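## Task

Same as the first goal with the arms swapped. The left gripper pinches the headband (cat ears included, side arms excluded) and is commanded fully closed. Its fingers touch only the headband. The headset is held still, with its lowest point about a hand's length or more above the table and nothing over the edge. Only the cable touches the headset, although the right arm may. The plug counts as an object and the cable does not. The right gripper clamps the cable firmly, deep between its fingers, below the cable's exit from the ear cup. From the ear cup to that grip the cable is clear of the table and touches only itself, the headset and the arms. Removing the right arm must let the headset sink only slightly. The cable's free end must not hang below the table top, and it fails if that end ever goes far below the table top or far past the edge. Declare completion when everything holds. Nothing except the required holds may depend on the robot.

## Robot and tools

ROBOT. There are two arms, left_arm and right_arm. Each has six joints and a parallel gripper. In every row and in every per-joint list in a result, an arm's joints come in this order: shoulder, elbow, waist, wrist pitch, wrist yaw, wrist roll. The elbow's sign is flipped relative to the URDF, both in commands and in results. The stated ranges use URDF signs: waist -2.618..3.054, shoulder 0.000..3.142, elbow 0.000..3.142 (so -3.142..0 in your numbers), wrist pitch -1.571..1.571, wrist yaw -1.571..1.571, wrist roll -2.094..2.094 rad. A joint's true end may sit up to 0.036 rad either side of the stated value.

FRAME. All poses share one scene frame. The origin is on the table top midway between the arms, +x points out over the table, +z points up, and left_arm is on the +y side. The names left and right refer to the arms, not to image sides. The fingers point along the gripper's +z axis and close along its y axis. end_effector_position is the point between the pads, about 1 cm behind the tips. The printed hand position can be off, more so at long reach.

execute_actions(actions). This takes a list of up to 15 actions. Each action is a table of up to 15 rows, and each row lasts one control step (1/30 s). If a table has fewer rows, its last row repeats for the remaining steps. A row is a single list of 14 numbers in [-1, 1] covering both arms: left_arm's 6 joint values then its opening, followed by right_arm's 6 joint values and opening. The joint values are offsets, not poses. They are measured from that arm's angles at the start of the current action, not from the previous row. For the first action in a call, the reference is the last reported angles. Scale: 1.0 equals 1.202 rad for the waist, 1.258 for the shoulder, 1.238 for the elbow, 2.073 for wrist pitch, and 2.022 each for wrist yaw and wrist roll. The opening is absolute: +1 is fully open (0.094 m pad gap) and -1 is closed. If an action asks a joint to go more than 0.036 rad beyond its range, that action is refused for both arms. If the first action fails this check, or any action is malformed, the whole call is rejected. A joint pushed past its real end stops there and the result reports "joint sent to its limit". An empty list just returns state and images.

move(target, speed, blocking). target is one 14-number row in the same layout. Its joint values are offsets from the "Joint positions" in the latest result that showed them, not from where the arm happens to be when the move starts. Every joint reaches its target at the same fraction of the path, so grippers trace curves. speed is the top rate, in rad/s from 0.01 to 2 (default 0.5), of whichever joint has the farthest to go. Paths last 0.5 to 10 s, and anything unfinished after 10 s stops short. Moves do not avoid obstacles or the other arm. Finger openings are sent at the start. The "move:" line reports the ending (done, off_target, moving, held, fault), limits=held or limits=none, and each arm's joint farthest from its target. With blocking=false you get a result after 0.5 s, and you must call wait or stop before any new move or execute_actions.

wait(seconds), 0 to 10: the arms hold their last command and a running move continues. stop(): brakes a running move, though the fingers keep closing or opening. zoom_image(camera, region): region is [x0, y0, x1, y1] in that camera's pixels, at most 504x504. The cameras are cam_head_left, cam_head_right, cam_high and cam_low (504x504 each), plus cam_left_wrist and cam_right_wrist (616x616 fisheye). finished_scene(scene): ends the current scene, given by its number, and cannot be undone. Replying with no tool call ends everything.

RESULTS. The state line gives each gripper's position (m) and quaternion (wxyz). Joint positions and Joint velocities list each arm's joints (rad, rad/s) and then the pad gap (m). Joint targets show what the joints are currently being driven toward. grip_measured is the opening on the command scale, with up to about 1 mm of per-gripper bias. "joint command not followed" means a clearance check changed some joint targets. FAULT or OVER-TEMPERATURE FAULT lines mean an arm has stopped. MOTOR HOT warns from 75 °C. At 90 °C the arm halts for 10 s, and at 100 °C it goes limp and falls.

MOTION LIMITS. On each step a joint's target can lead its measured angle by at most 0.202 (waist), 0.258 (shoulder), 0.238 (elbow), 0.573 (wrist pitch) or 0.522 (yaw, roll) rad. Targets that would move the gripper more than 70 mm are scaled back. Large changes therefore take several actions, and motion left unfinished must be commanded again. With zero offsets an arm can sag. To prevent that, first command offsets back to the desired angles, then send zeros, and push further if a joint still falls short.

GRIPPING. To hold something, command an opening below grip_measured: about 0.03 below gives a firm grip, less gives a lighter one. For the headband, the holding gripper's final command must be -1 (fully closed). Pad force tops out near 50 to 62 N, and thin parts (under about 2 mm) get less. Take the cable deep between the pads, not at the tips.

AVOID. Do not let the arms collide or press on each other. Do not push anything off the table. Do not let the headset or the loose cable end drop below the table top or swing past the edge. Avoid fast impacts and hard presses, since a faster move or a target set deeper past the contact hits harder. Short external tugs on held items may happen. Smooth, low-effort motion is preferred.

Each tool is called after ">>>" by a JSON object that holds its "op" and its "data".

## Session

>>> {"op": "execute_actions", "data": {"actions": []}}

Scene clock: 0.00 s.
left_arm: end_effector_position=(+0.4133, +0.5772, +0.0913) grip_measured=+1.000 end_effector_quat_wxyz=(+0.404, +0.051, +0.886, +0.222) | right_arm: end_effector_position=(+0.5405, -0.1049, +0.1607) grip_measured=+1.000 end_effector_quat_wxyz=(+0.251, +0.350, +0.700, +0.570)
Joint names: [shoulder, elbow, waist, wrist pitch, wrist yaw, wrist roll]
Joint positions: left_arm=[ 1.854 -1.039  0.512  0.195  0.139  0.658  0.094] | right_arm=[ 1.871 -0.984  0.297  0.628 -0.503  1.492  0.094]
Joint velocities: left_arm=[-0.007  0.007 -0.007 -0.081 -0.037  0.037  0.   ] | right_arm=[-0.012 -0.017 -0.002 -0.007 -0.022  0.007  0.   ]
Joint targets: left_arm=[1.841 -1.051 0.512 0.206 0.145 0.652] | right_arm=[1.859 -0.994 0.297 0.636 -0.504 1.485]

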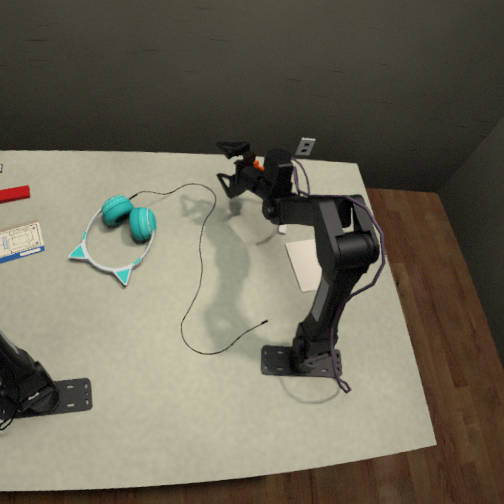

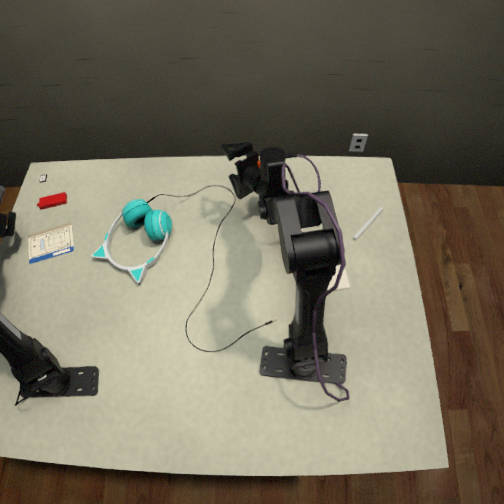

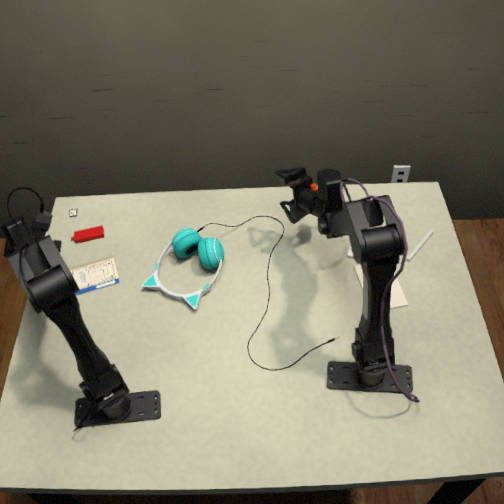

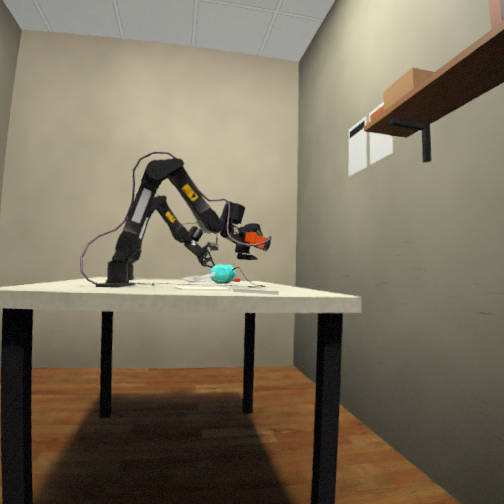

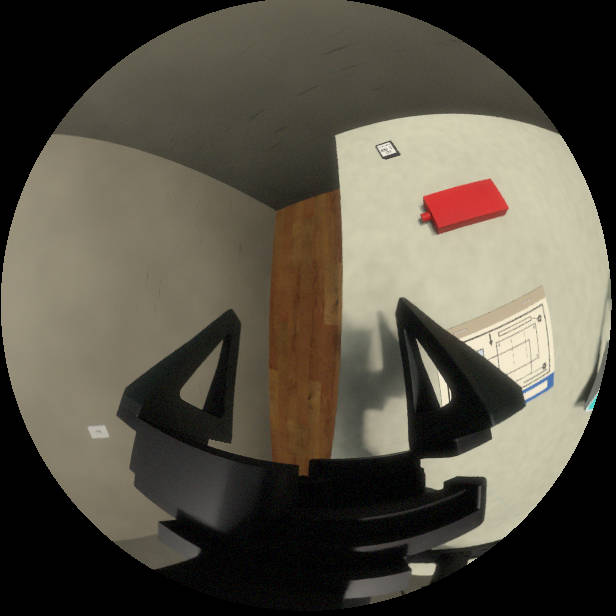

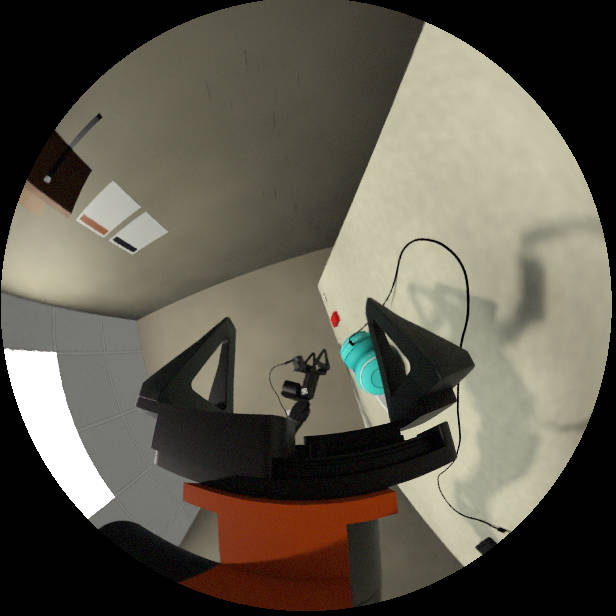

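>>> {"op": "move", "data": {"target": [-0.107,-0.19,-0.87,-0.635,-0.069,0.45,1,0.02,0.39,0.1,0.37,0.249,-0.738,1], "speed": 0.8}}

Scene clock: 8.37 s.
left_arm: end_effector_position=(+0.2615, +0.1807, +0.0648) grip_measured=+1.000 end_effector_quat_wxyz=(-0.014, +0.837, +0.546, -0.008) | right_arm: end_effector_position=(+0.4831, -0.1493, +0.1429) grip_measured=+1.000 end_effector_quat_wxyz=(+0.701, -0.100, +0.698, +0.106)
Joint names: [shoulder, elbow, waist, wrist pitch, wrist yaw, wrist roll]
Joint positions: left_arm=[ 1.748 -1.246 -0.53  -1.101 -0.002  1.559  0.094] | right_arm=[ 1.884 -0.513  0.408  1.378 -0.008  0.008  0.094]
Joint velocities: left_arm=[-0.012  0.002  0.012 -0.007  0.051 -0.007  0.   ] | right_arm=[ 0.002  0.002 -0.012  0.022  0.022  0.022  0.   ]
Joint targets: left_arm=[1.720 -1.274 -0.533 -1.122 -0.001 1.568] | right_arm=[1.896 -0.502 0.417 1.395 0.001 -0.000]
move: off_target (left_arm); limits=none; left_arm: farthest joint: the shoulder, 0.029 radians from its target (0.135 radians at the start); right_arm: farthest joint: the wrist pitch, 0.017 radians from its target (0.767 radians at the start)

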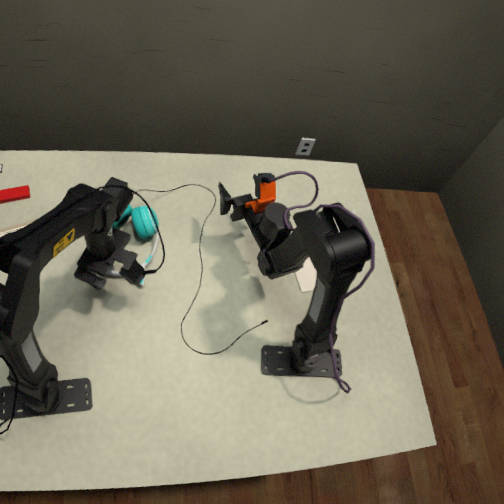

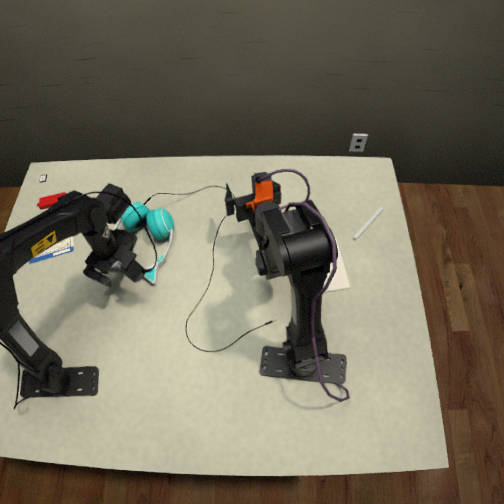

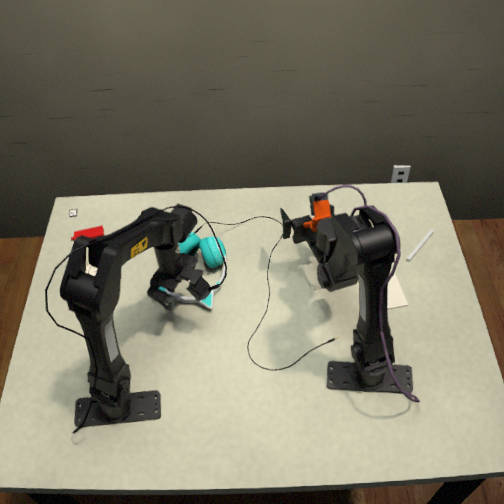

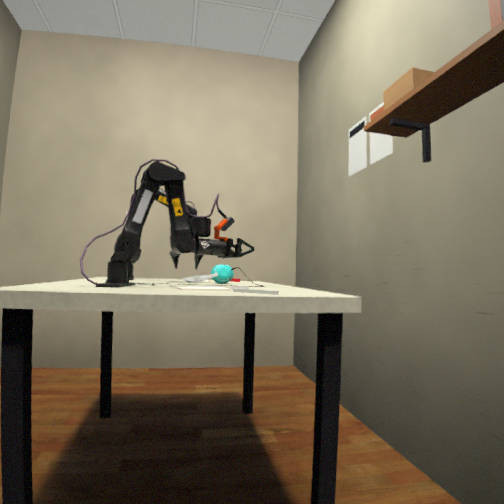

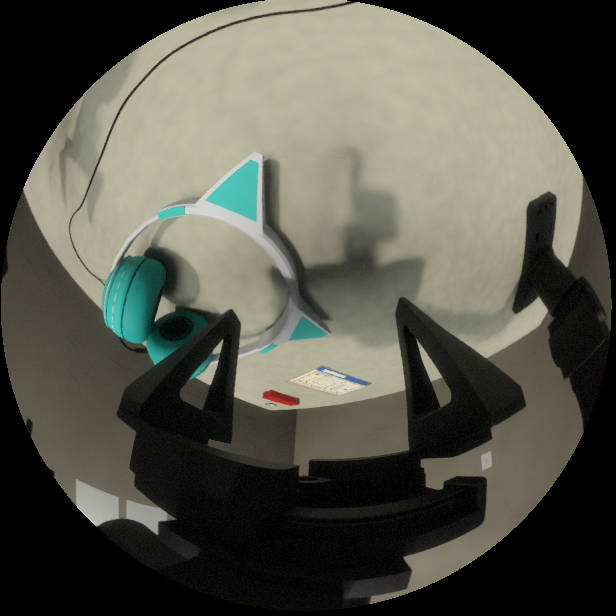

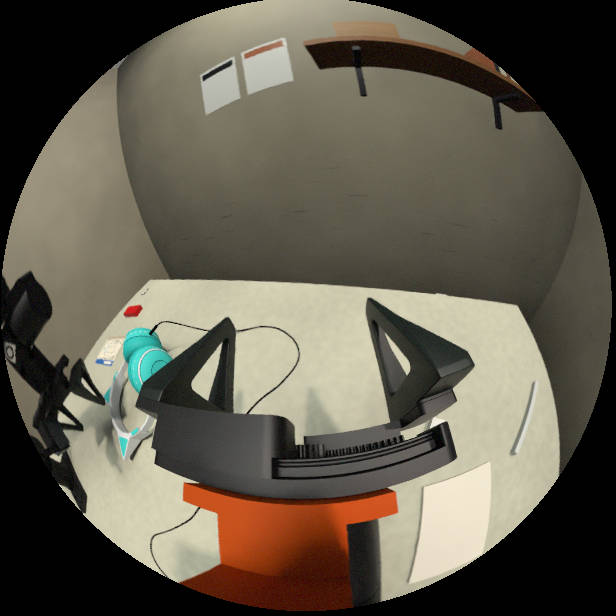

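>>> {"op": "move", "data": {"target": [0.1,-0.06,-0.03,0.03,0,0,1,0,0,0,0,0,0,1], "speed": 0.3}}

Scene clock: 11.93 s.
left_arm: end_effector_position=(+0.2766, +0.1654, +0.0396) grip_measured=+1.000 end_effector_quat_wxyz=(-0.024, +0.844, +0.535, -0.012) | right_arm: end_effector_position=(+0.4831, -0.1494, +0.1429) grip_measured=+1.000 end_effector_quat_wxyz=(+0.701, -0.100, +0.698, +0.106)
Joint names: [shoulder, elbow, waist, wrist pitch, wrist yaw, wrist roll]
Joint positions: left_arm=[ 1.868 -1.291 -0.555 -1.047 -0.005  1.559  0.094] | right_arm=[ 1.884 -0.513  0.408  1.378 -0.008  0.007  0.094]
Joint velocities: left_arm=[-0.002 -0.002 -0.017 -0.007  0.022 -0.007  0.   ] | right_arm=[-0.002  0.002 -0.002  0.051  0.081  0.066  0.   ]
Joint targets: left_arm=[1.874 -1.320 -0.566 -1.038 -0.002 1.559] | right_arm=[1.884 -0.513 0.408 1.377 -0.008 0.007]
move: off_target (left_arm); limits=none; left_arm: farthest joint: the elbow, 0.029 radians from its target (0.075 radians at the start); right_arm: farthest joint: the wrist roll, 0.001 radians from its target (0.001 radians at the start)

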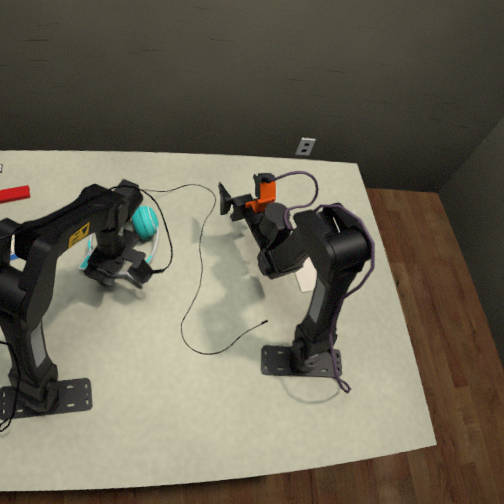

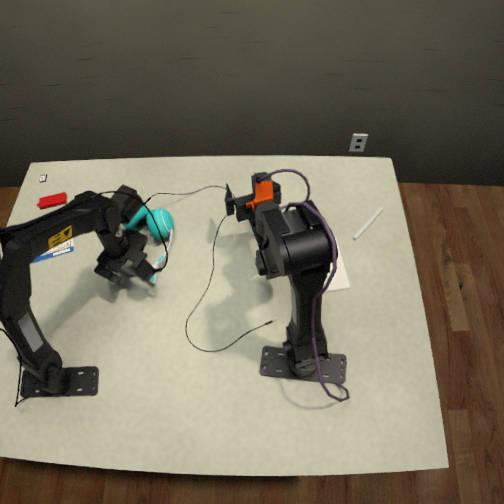

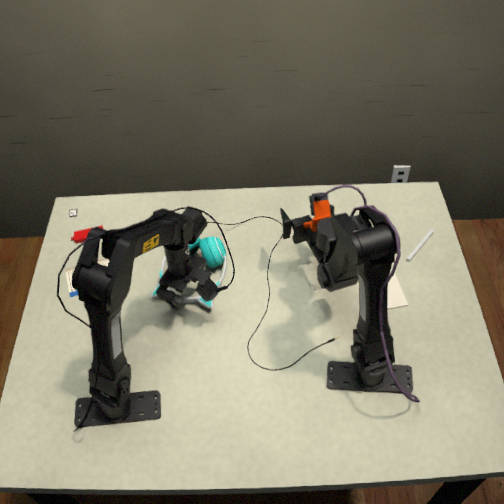

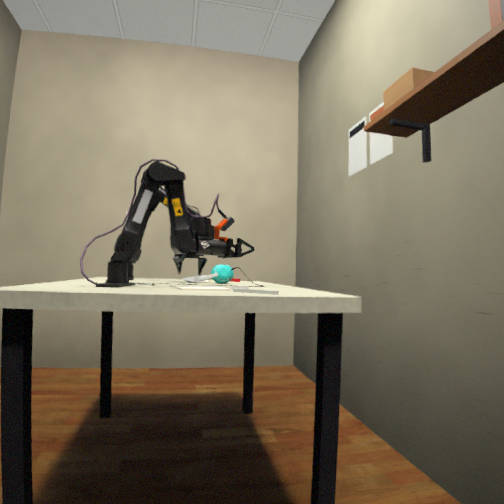

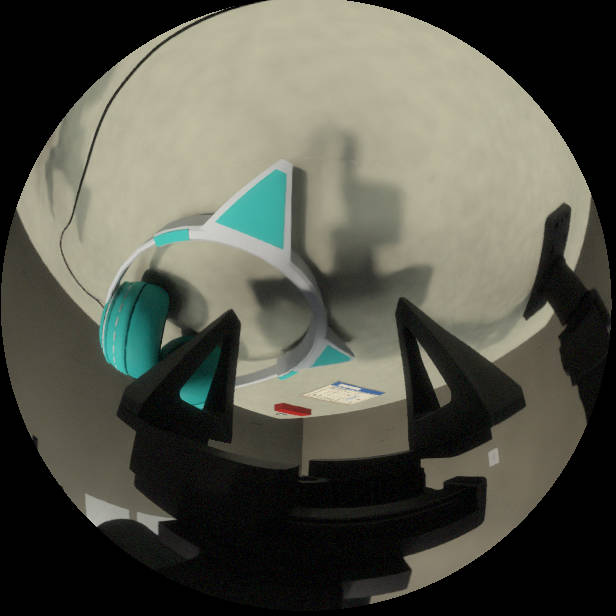

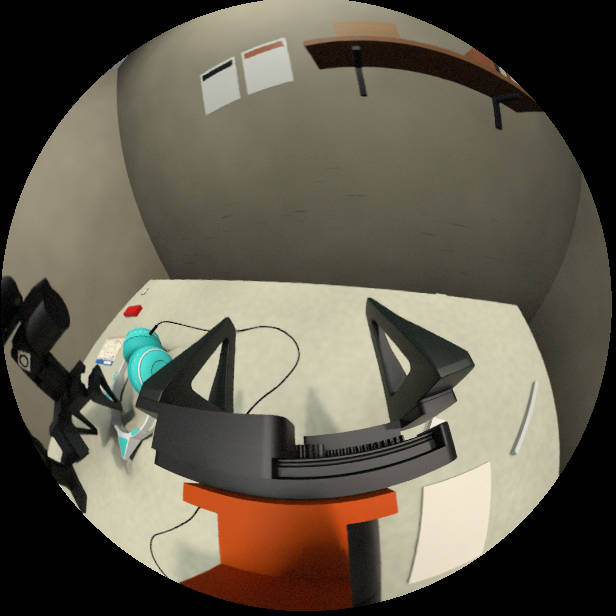

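>>> {"op": "move", "data": {"target": [0.06,-0.01,-0.02,0.045,0,0,1,0,0,0,0,0,0,1], "speed": 0.2}}

>>> {"op": "move", "data": {"target": [0,-0.01,0,0,0,0,-1,0,0,0,0,0,0,1]}}

>>> {"op": "move", "data": {"target": [-0.3,-0.6,0,-0.25,0,0,-1,0,0,-0.1,0,0,0,1], "speed": 0.4}}

Scene clock: 17.13 s.
left_arm: end_effector_position=(+0.2880, +0.1556, +0.0171) grip_measured=+1.000 end_effector_quat_wxyz=(-0.018, +0.848, +0.530, -0.007) | right_arm: end_effector_position=(+0.4831, -0.1494, +0.1429) grip_measured=+1.000 end_effector_quat_wxyz=(+0.701, -0.100, +0.698, +0.106)
Joint names: [shoulder, elbow, waist, wrist pitch, wrist yaw, wrist roll]
Joint positions: left_arm=[ 1.938 -1.291 -0.567 -0.963 -0.007  1.559  0.094] | right_arm=[ 1.884 -0.513  0.408  1.378 -0.008  0.007  0.094]
Joint velocities: left_arm=[-0.002  0.007 -0.002  0.022 -0.007  0.081  0.   ] | right_arm=[-0.002  0.002  0.007  0.081 -0.022  0.007  0.   ]
Joint targets: left_arm=[1.944 -1.304 -0.579 -0.954 -0.005 1.559] | right_arm=[1.884 -0.513 0.408 1.378 -0.008 0.007]
move: done; limits=none; left_arm: farthest joint: the waist, 0.012 radians from its target (0.024 radians at the start); right_arm: farthest joint: the waist, 0.000 radians from its target (0.000 radians at the start)

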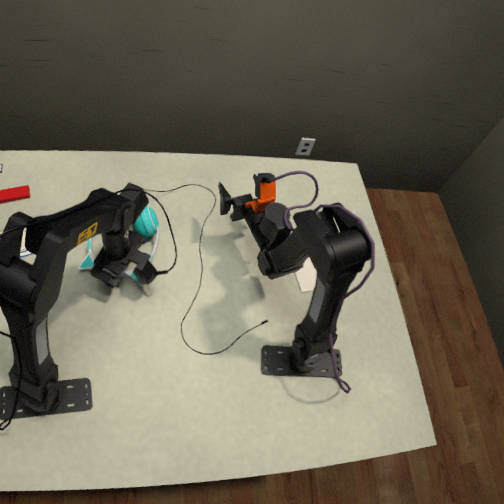

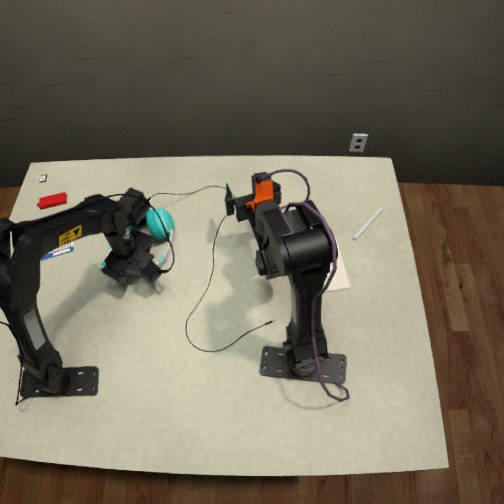

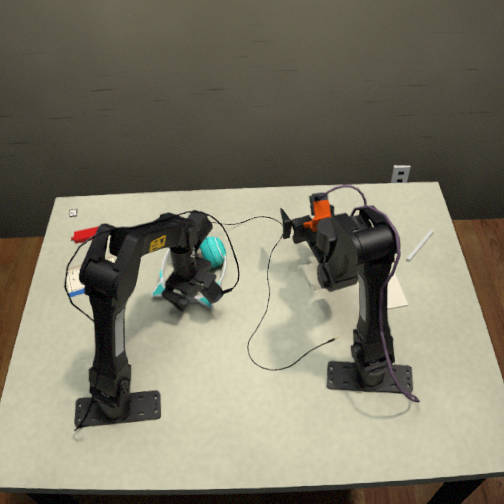

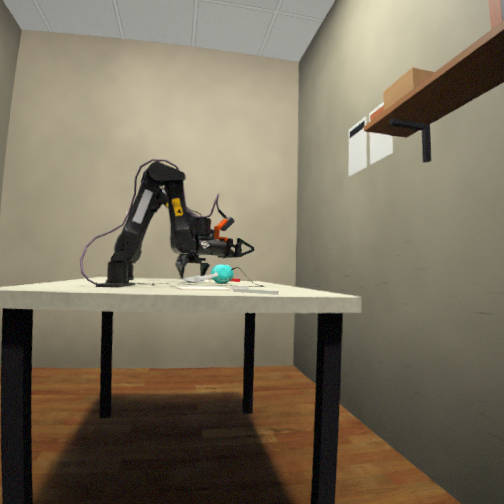

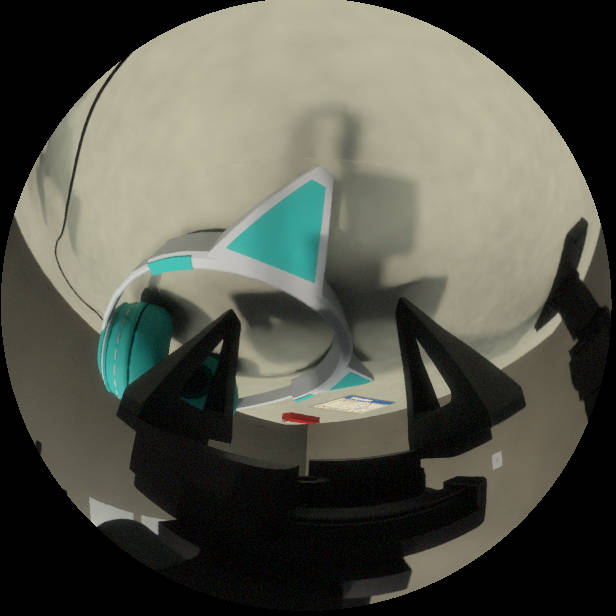

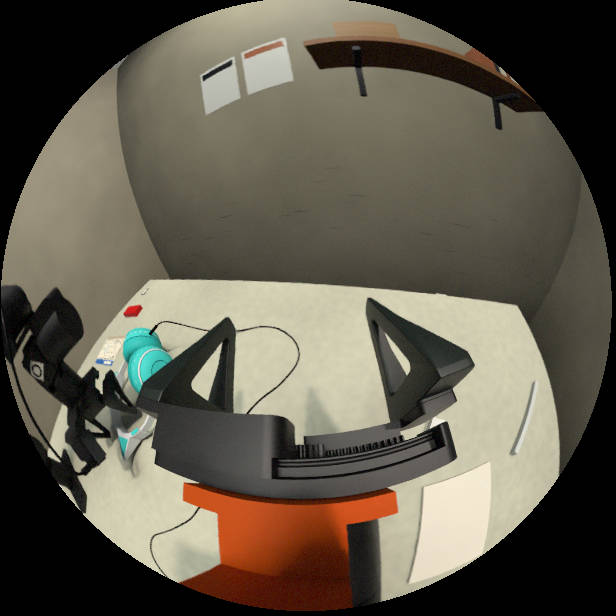

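Scene clock: 17.83 s.
left_arm: end_effector_position=(+0.2929, +0.1545, +0.0169) grip_measured=-0.832 end_effector_quat_wxyz=(-0.012, +0.848, +0.529, +0.001) | right_arm: end_effector_position=(+0.4831, -0.1494, +0.1429) grip_measured=+1.000 end_effector_quat_wxyz=(+0.701, -0.100, +0.698, +0.106)
Joint names: [shoulder, elbow, waist, wrist pitch, wrist yaw, wrist roll]
Joint positions: left_arm=[ 1.938 -1.291 -0.568 -0.943 -0.014  1.561  0.008] | right_arm=[ 1.884 -0.513  0.408  1.378 -0.008  0.007  0.094]
Joint velocities: left_arm=[-0.002  0.002 -0.002  0.037 -0.007 -0.037  0.001] | right_arm=[-0.002  0.002 -0.012 -0.007 -0.051  0.037  0.   ]
Joint targets: left_arm=[1.938 -1.304 -0.567 -0.962 -0.007 1.559] | right_arm=[1.884 -0.513 0.408 1.378 -0.008 0.007]
move: done; limits=none; left_arm: farthest joint: the wrist pitch, 0.020 radians from its target (0.000 radians at the start); right_arm: farthest joint: the waist, 0.000 radians from its target (0.000 radians at the start)

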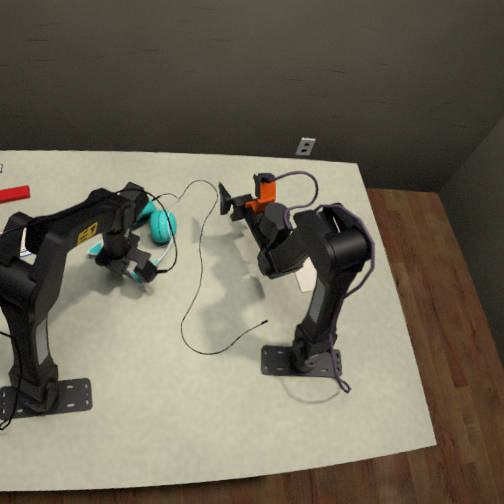

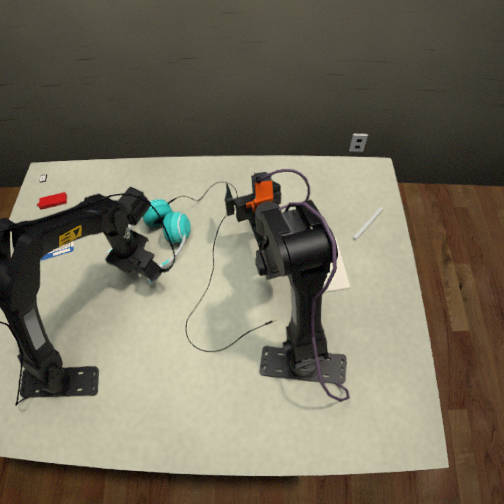

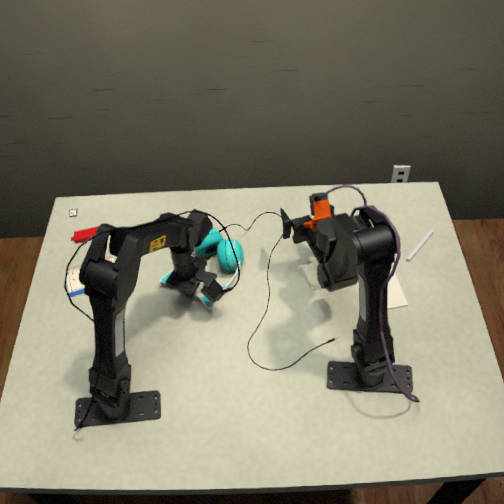

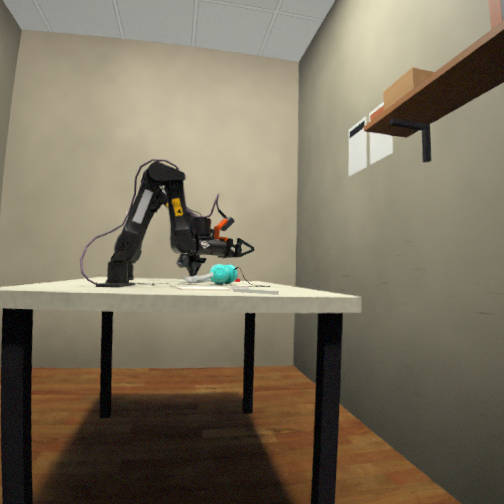

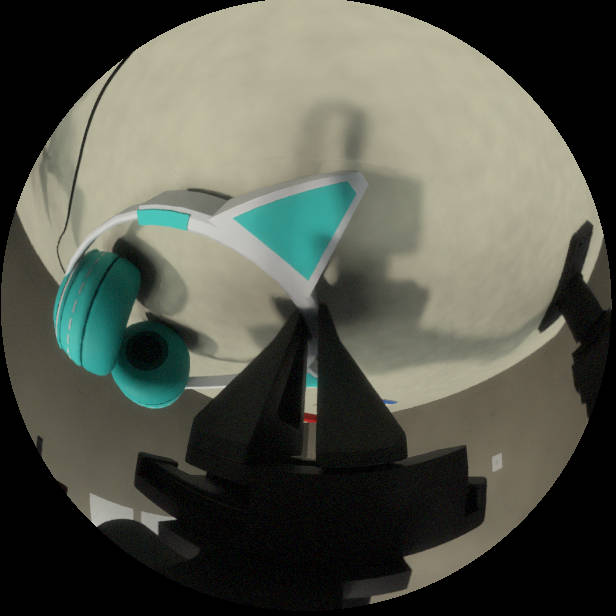

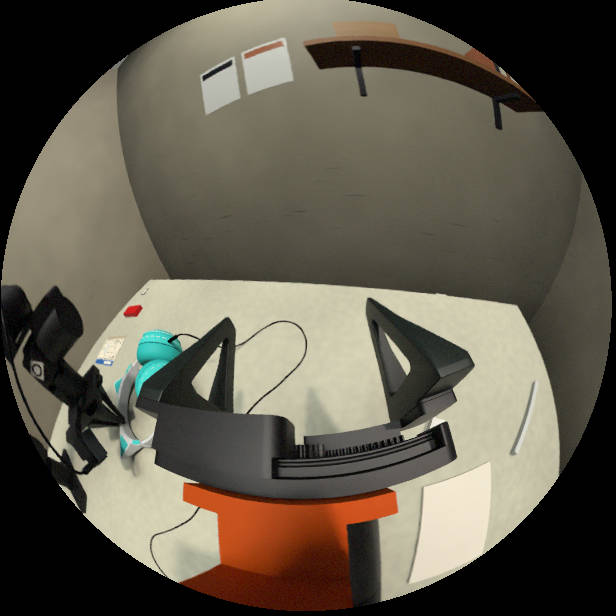

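Scene clock: 20.37 s.
left_arm: end_effector_position=(+0.2904, +0.1567, +0.3144) grip_measured=-0.843 end_effector_quat_wxyz=(+0.195, +0.824, +0.516, +0.130) | right_arm: end_effector_position=(+0.4950, -0.1989, +0.1429) grip_measured=+1.000 end_effector_quat_wxyz=(+0.706, -0.061, +0.702, +0.067)
Joint names: [shoulder, elbow, waist, wrist pitch, wrist yaw, wrist roll]
Joint positions: left_arm=[ 1.588 -2.    -0.568 -1.509 -0.019  1.561  0.007] | right_arm=[ 1.884 -0.513  0.297  1.378 -0.008  0.007  0.094]
Joint velocities: left_arm=[ 0.002 -0.002  0.002  0.022 -0.007  0.037 -0.001] | right_arm=[ 0.007 -0.012 -0.017 -0.051  0.037  0.022  0.   ]
Joint targets: left_arm=[1.561 -2.034 -0.568 -1.461 -0.015 1.561] | right_arm=[1.884 -0.513 0.288 1.378 -0.008 0.007]
move: off_target (left_arm); limits=none; left_arm: farthest joint: the wrist pitch, 0.048 radians from its target (0.518 radians at the start); right_arm: farthest joint: the waist, 0.009 radians from its target (0.120 radians at the start)

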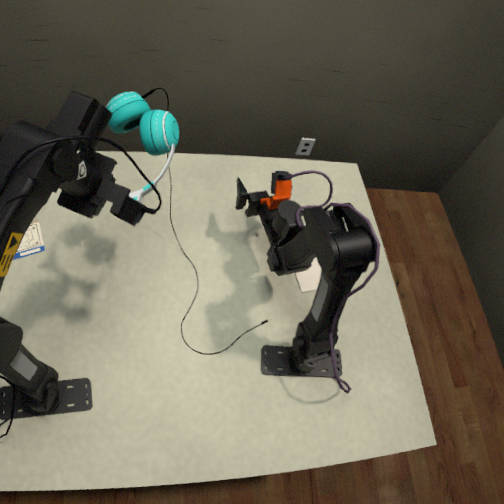

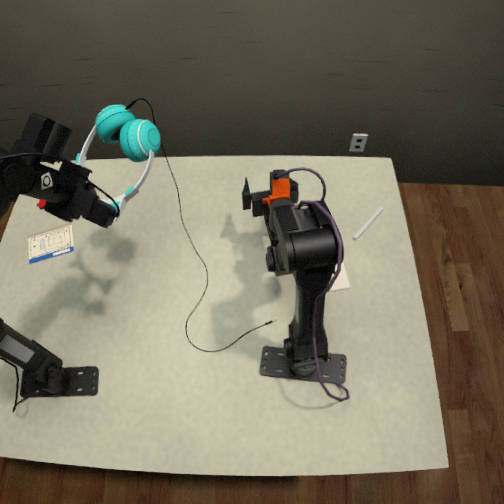

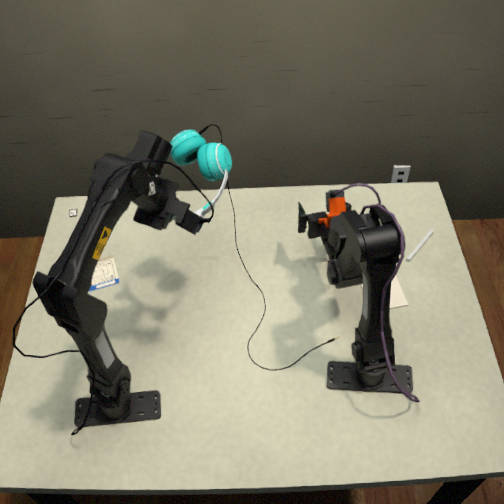

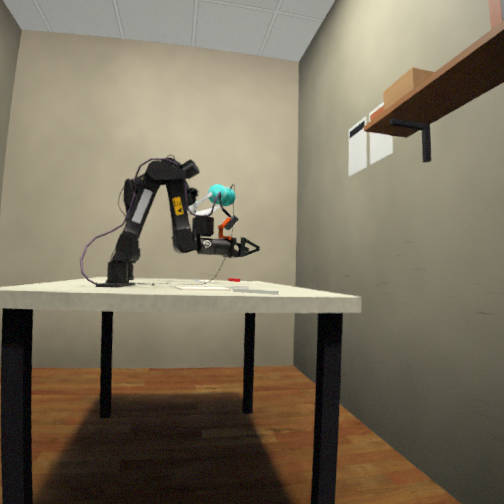

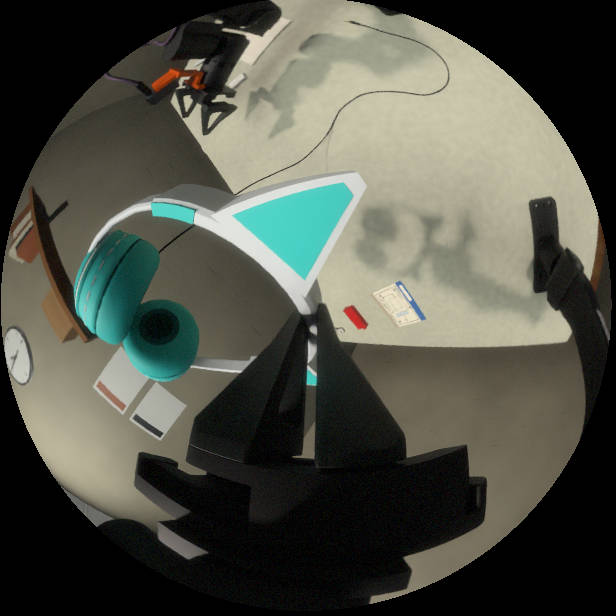

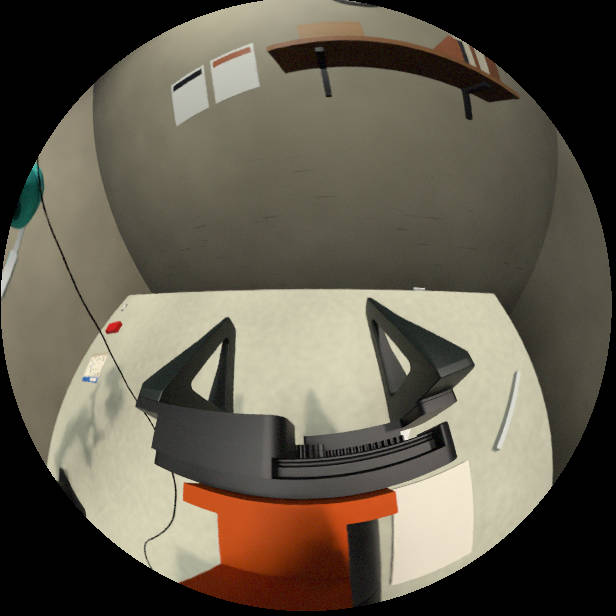

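>>> {"op": "move", "data": {"target": [-0.022,-0.028,0,0.023,0,0,-1,-0.08,0,0.4,-0.04,0,0,1]}}

Scene clock: 24.43 s.
left_arm: end_effector_position=(+0.2847, +0.1596, +0.3113) grip_measured=-0.843 end_effector_quat_wxyz=(+0.183, +0.826, +0.518, +0.123) | right_arm: end_effector_position=(+0.4056, -0.0026, +0.1554) grip_measured=+1.000 end_effector_quat_wxyz=(+0.668, -0.226, +0.670, +0.231)
Joint names: [shoulder, elbow, waist, wrist pitch, wrist yaw, wrist roll]
Joint positions: left_arm=[ 1.588 -2.    -0.568 -1.538 -0.019  1.561  0.007] | right_arm=[ 1.81  -0.513  0.774  1.298 -0.008  0.007  0.094]
Joint velocities: left_arm=[ 0.007  0.017 -0.002  0.051  0.037  0.066  0.   ] | right_arm=[-0.012  0.002  0.007  0.066 -0.051  0.007  0.   ]
Joint targets: left_arm=[1.560 -2.034 -0.568 -1.461 -0.019 1.561] | right_arm=[1.783 -0.513 0.777 1.295 -0.008 0.007]
move: off_target (left_arm, right_arm); limits=none; left_arm: farthest joint: the wrist pitch, 0.076 radians from its target (0.048 radians at the start); right_arm: farthest joint: the shoulder, 0.027 radians from its target (0.101 radians at the start)

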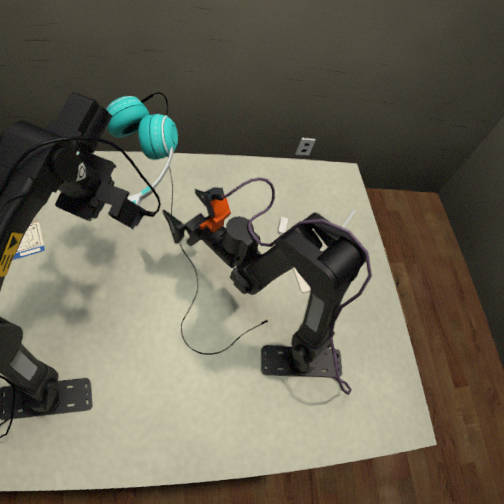

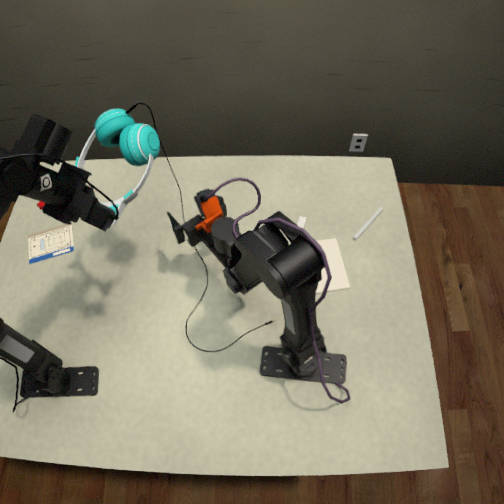

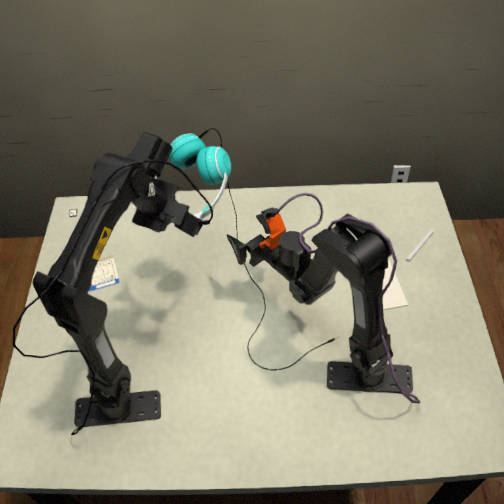

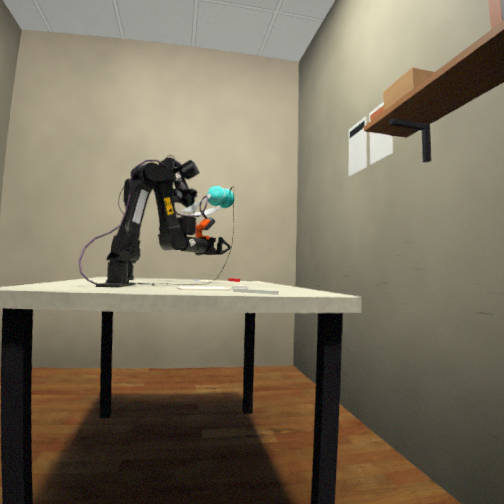

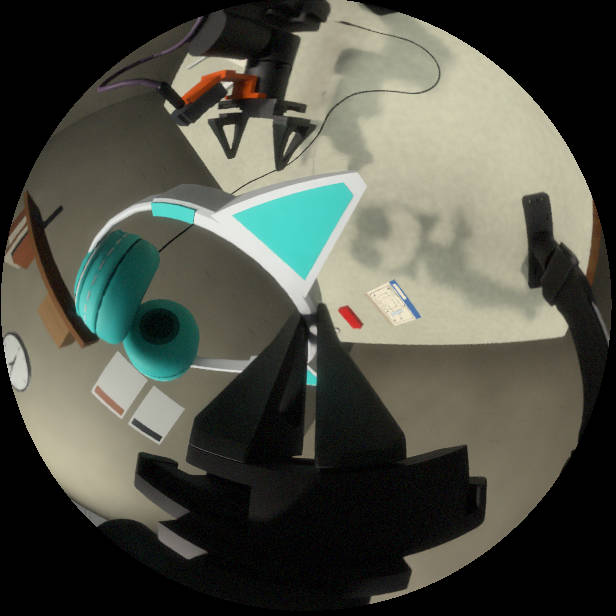

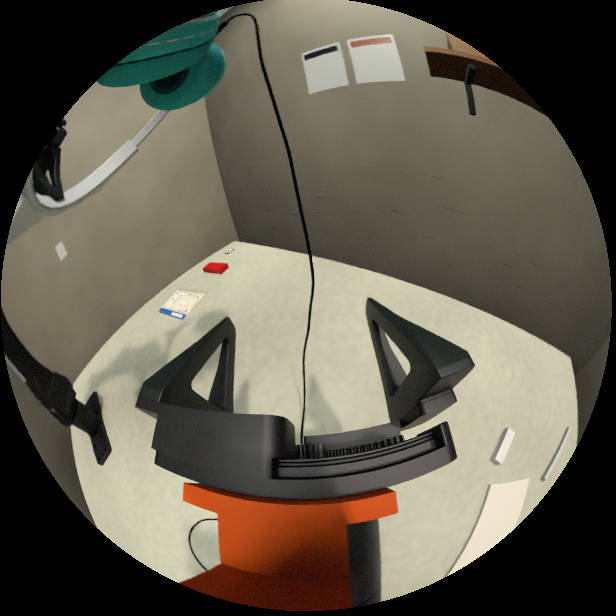

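Centered. Advance.

>>> {"op": "move", "data": {"target": [-0.022,-0.028,0,0.037,0,0,-1,0.15,-0.3,0,-0.07,0,0,1], "speed": 0.3}}

Scene clock: 28.27 s.
left_arm: end_effector_position=(+0.2847, +0.1596, +0.3113) grip_measured=-0.843 end_effector_quat_wxyz=(+0.183, +0.826, +0.518, +0.123) | right_arm: end_effector_position=(+0.4688, +0.0455, +0.1687) grip_measured=+1.000 end_effector_quat_wxyz=(+0.676, -0.224, +0.662, +0.233)
Joint names: [shoulder, elbow, waist, wrist pitch, wrist yaw, wrist roll]
Joint positions: left_arm=[ 1.588 -2.    -0.568 -1.538 -0.019  1.561  0.007] | right_arm=[ 1.991 -0.858  0.774  1.156 -0.008  0.007  0.094]
Joint velocities: left_arm=[-0.002  0.007  0.002  0.007  0.007 -0.037 -0.001] | right_arm=[-0.002  0.002 -0.002  0.022  0.037 -0.007  0.   ]
Joint targets: left_arm=[1.560 -2.034 -0.568 -1.461 -0.019 1.561] | right_arm=[1.999 -0.884 0.774 1.153 -0.008 0.007]
move: off_target (left_arm, right_arm); limits=none; left_arm: farthest joint: the wrist pitch, 0.076 radians from its target (0.076 radians at the start); right_arm: farthest joint: the elbow, 0.026 radians from its target (0.372 radians at the start)

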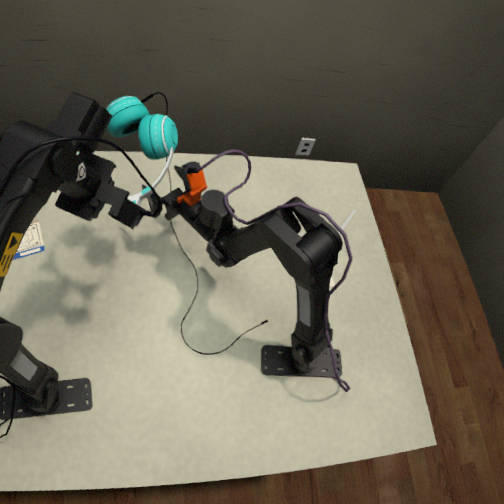

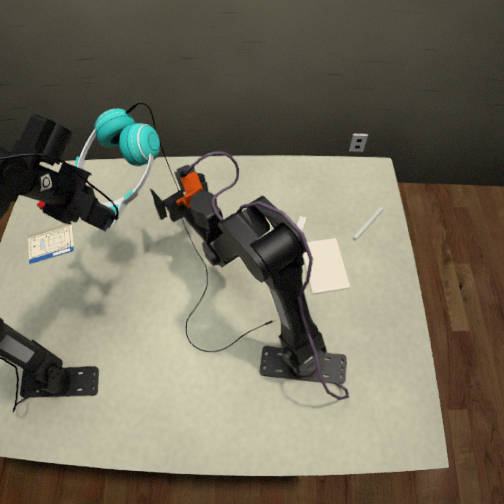

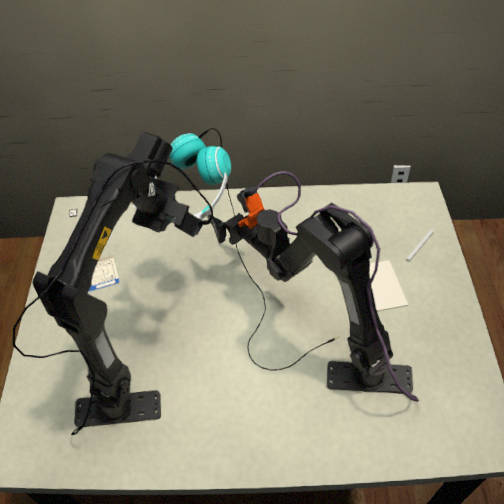

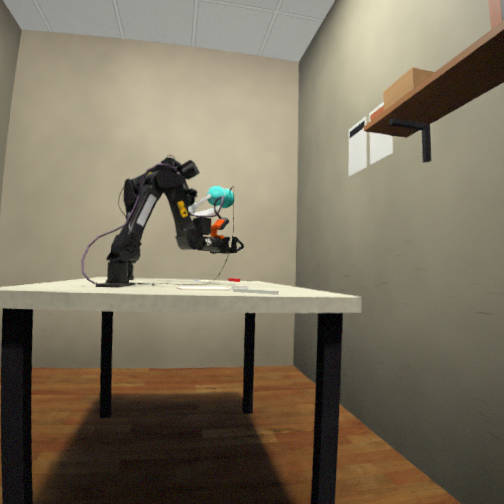

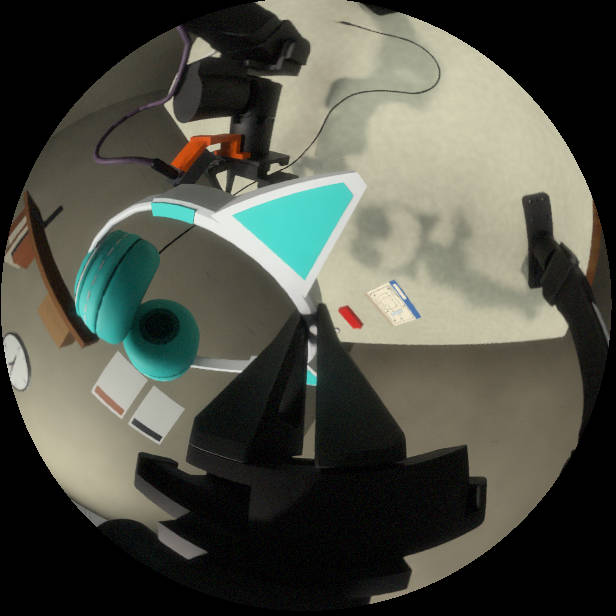

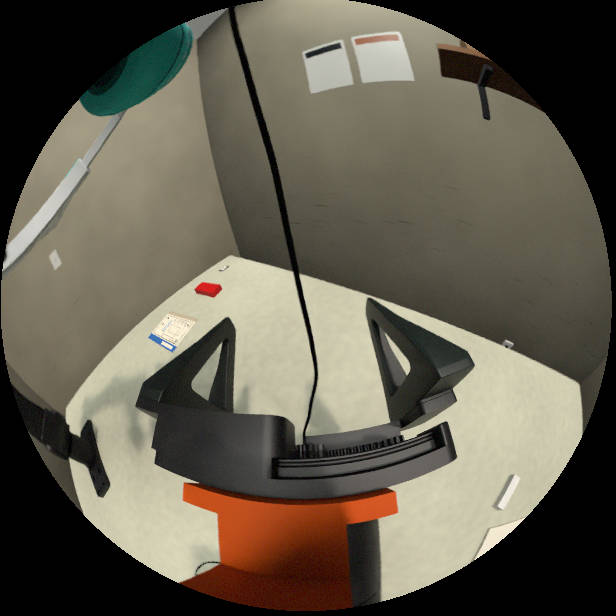

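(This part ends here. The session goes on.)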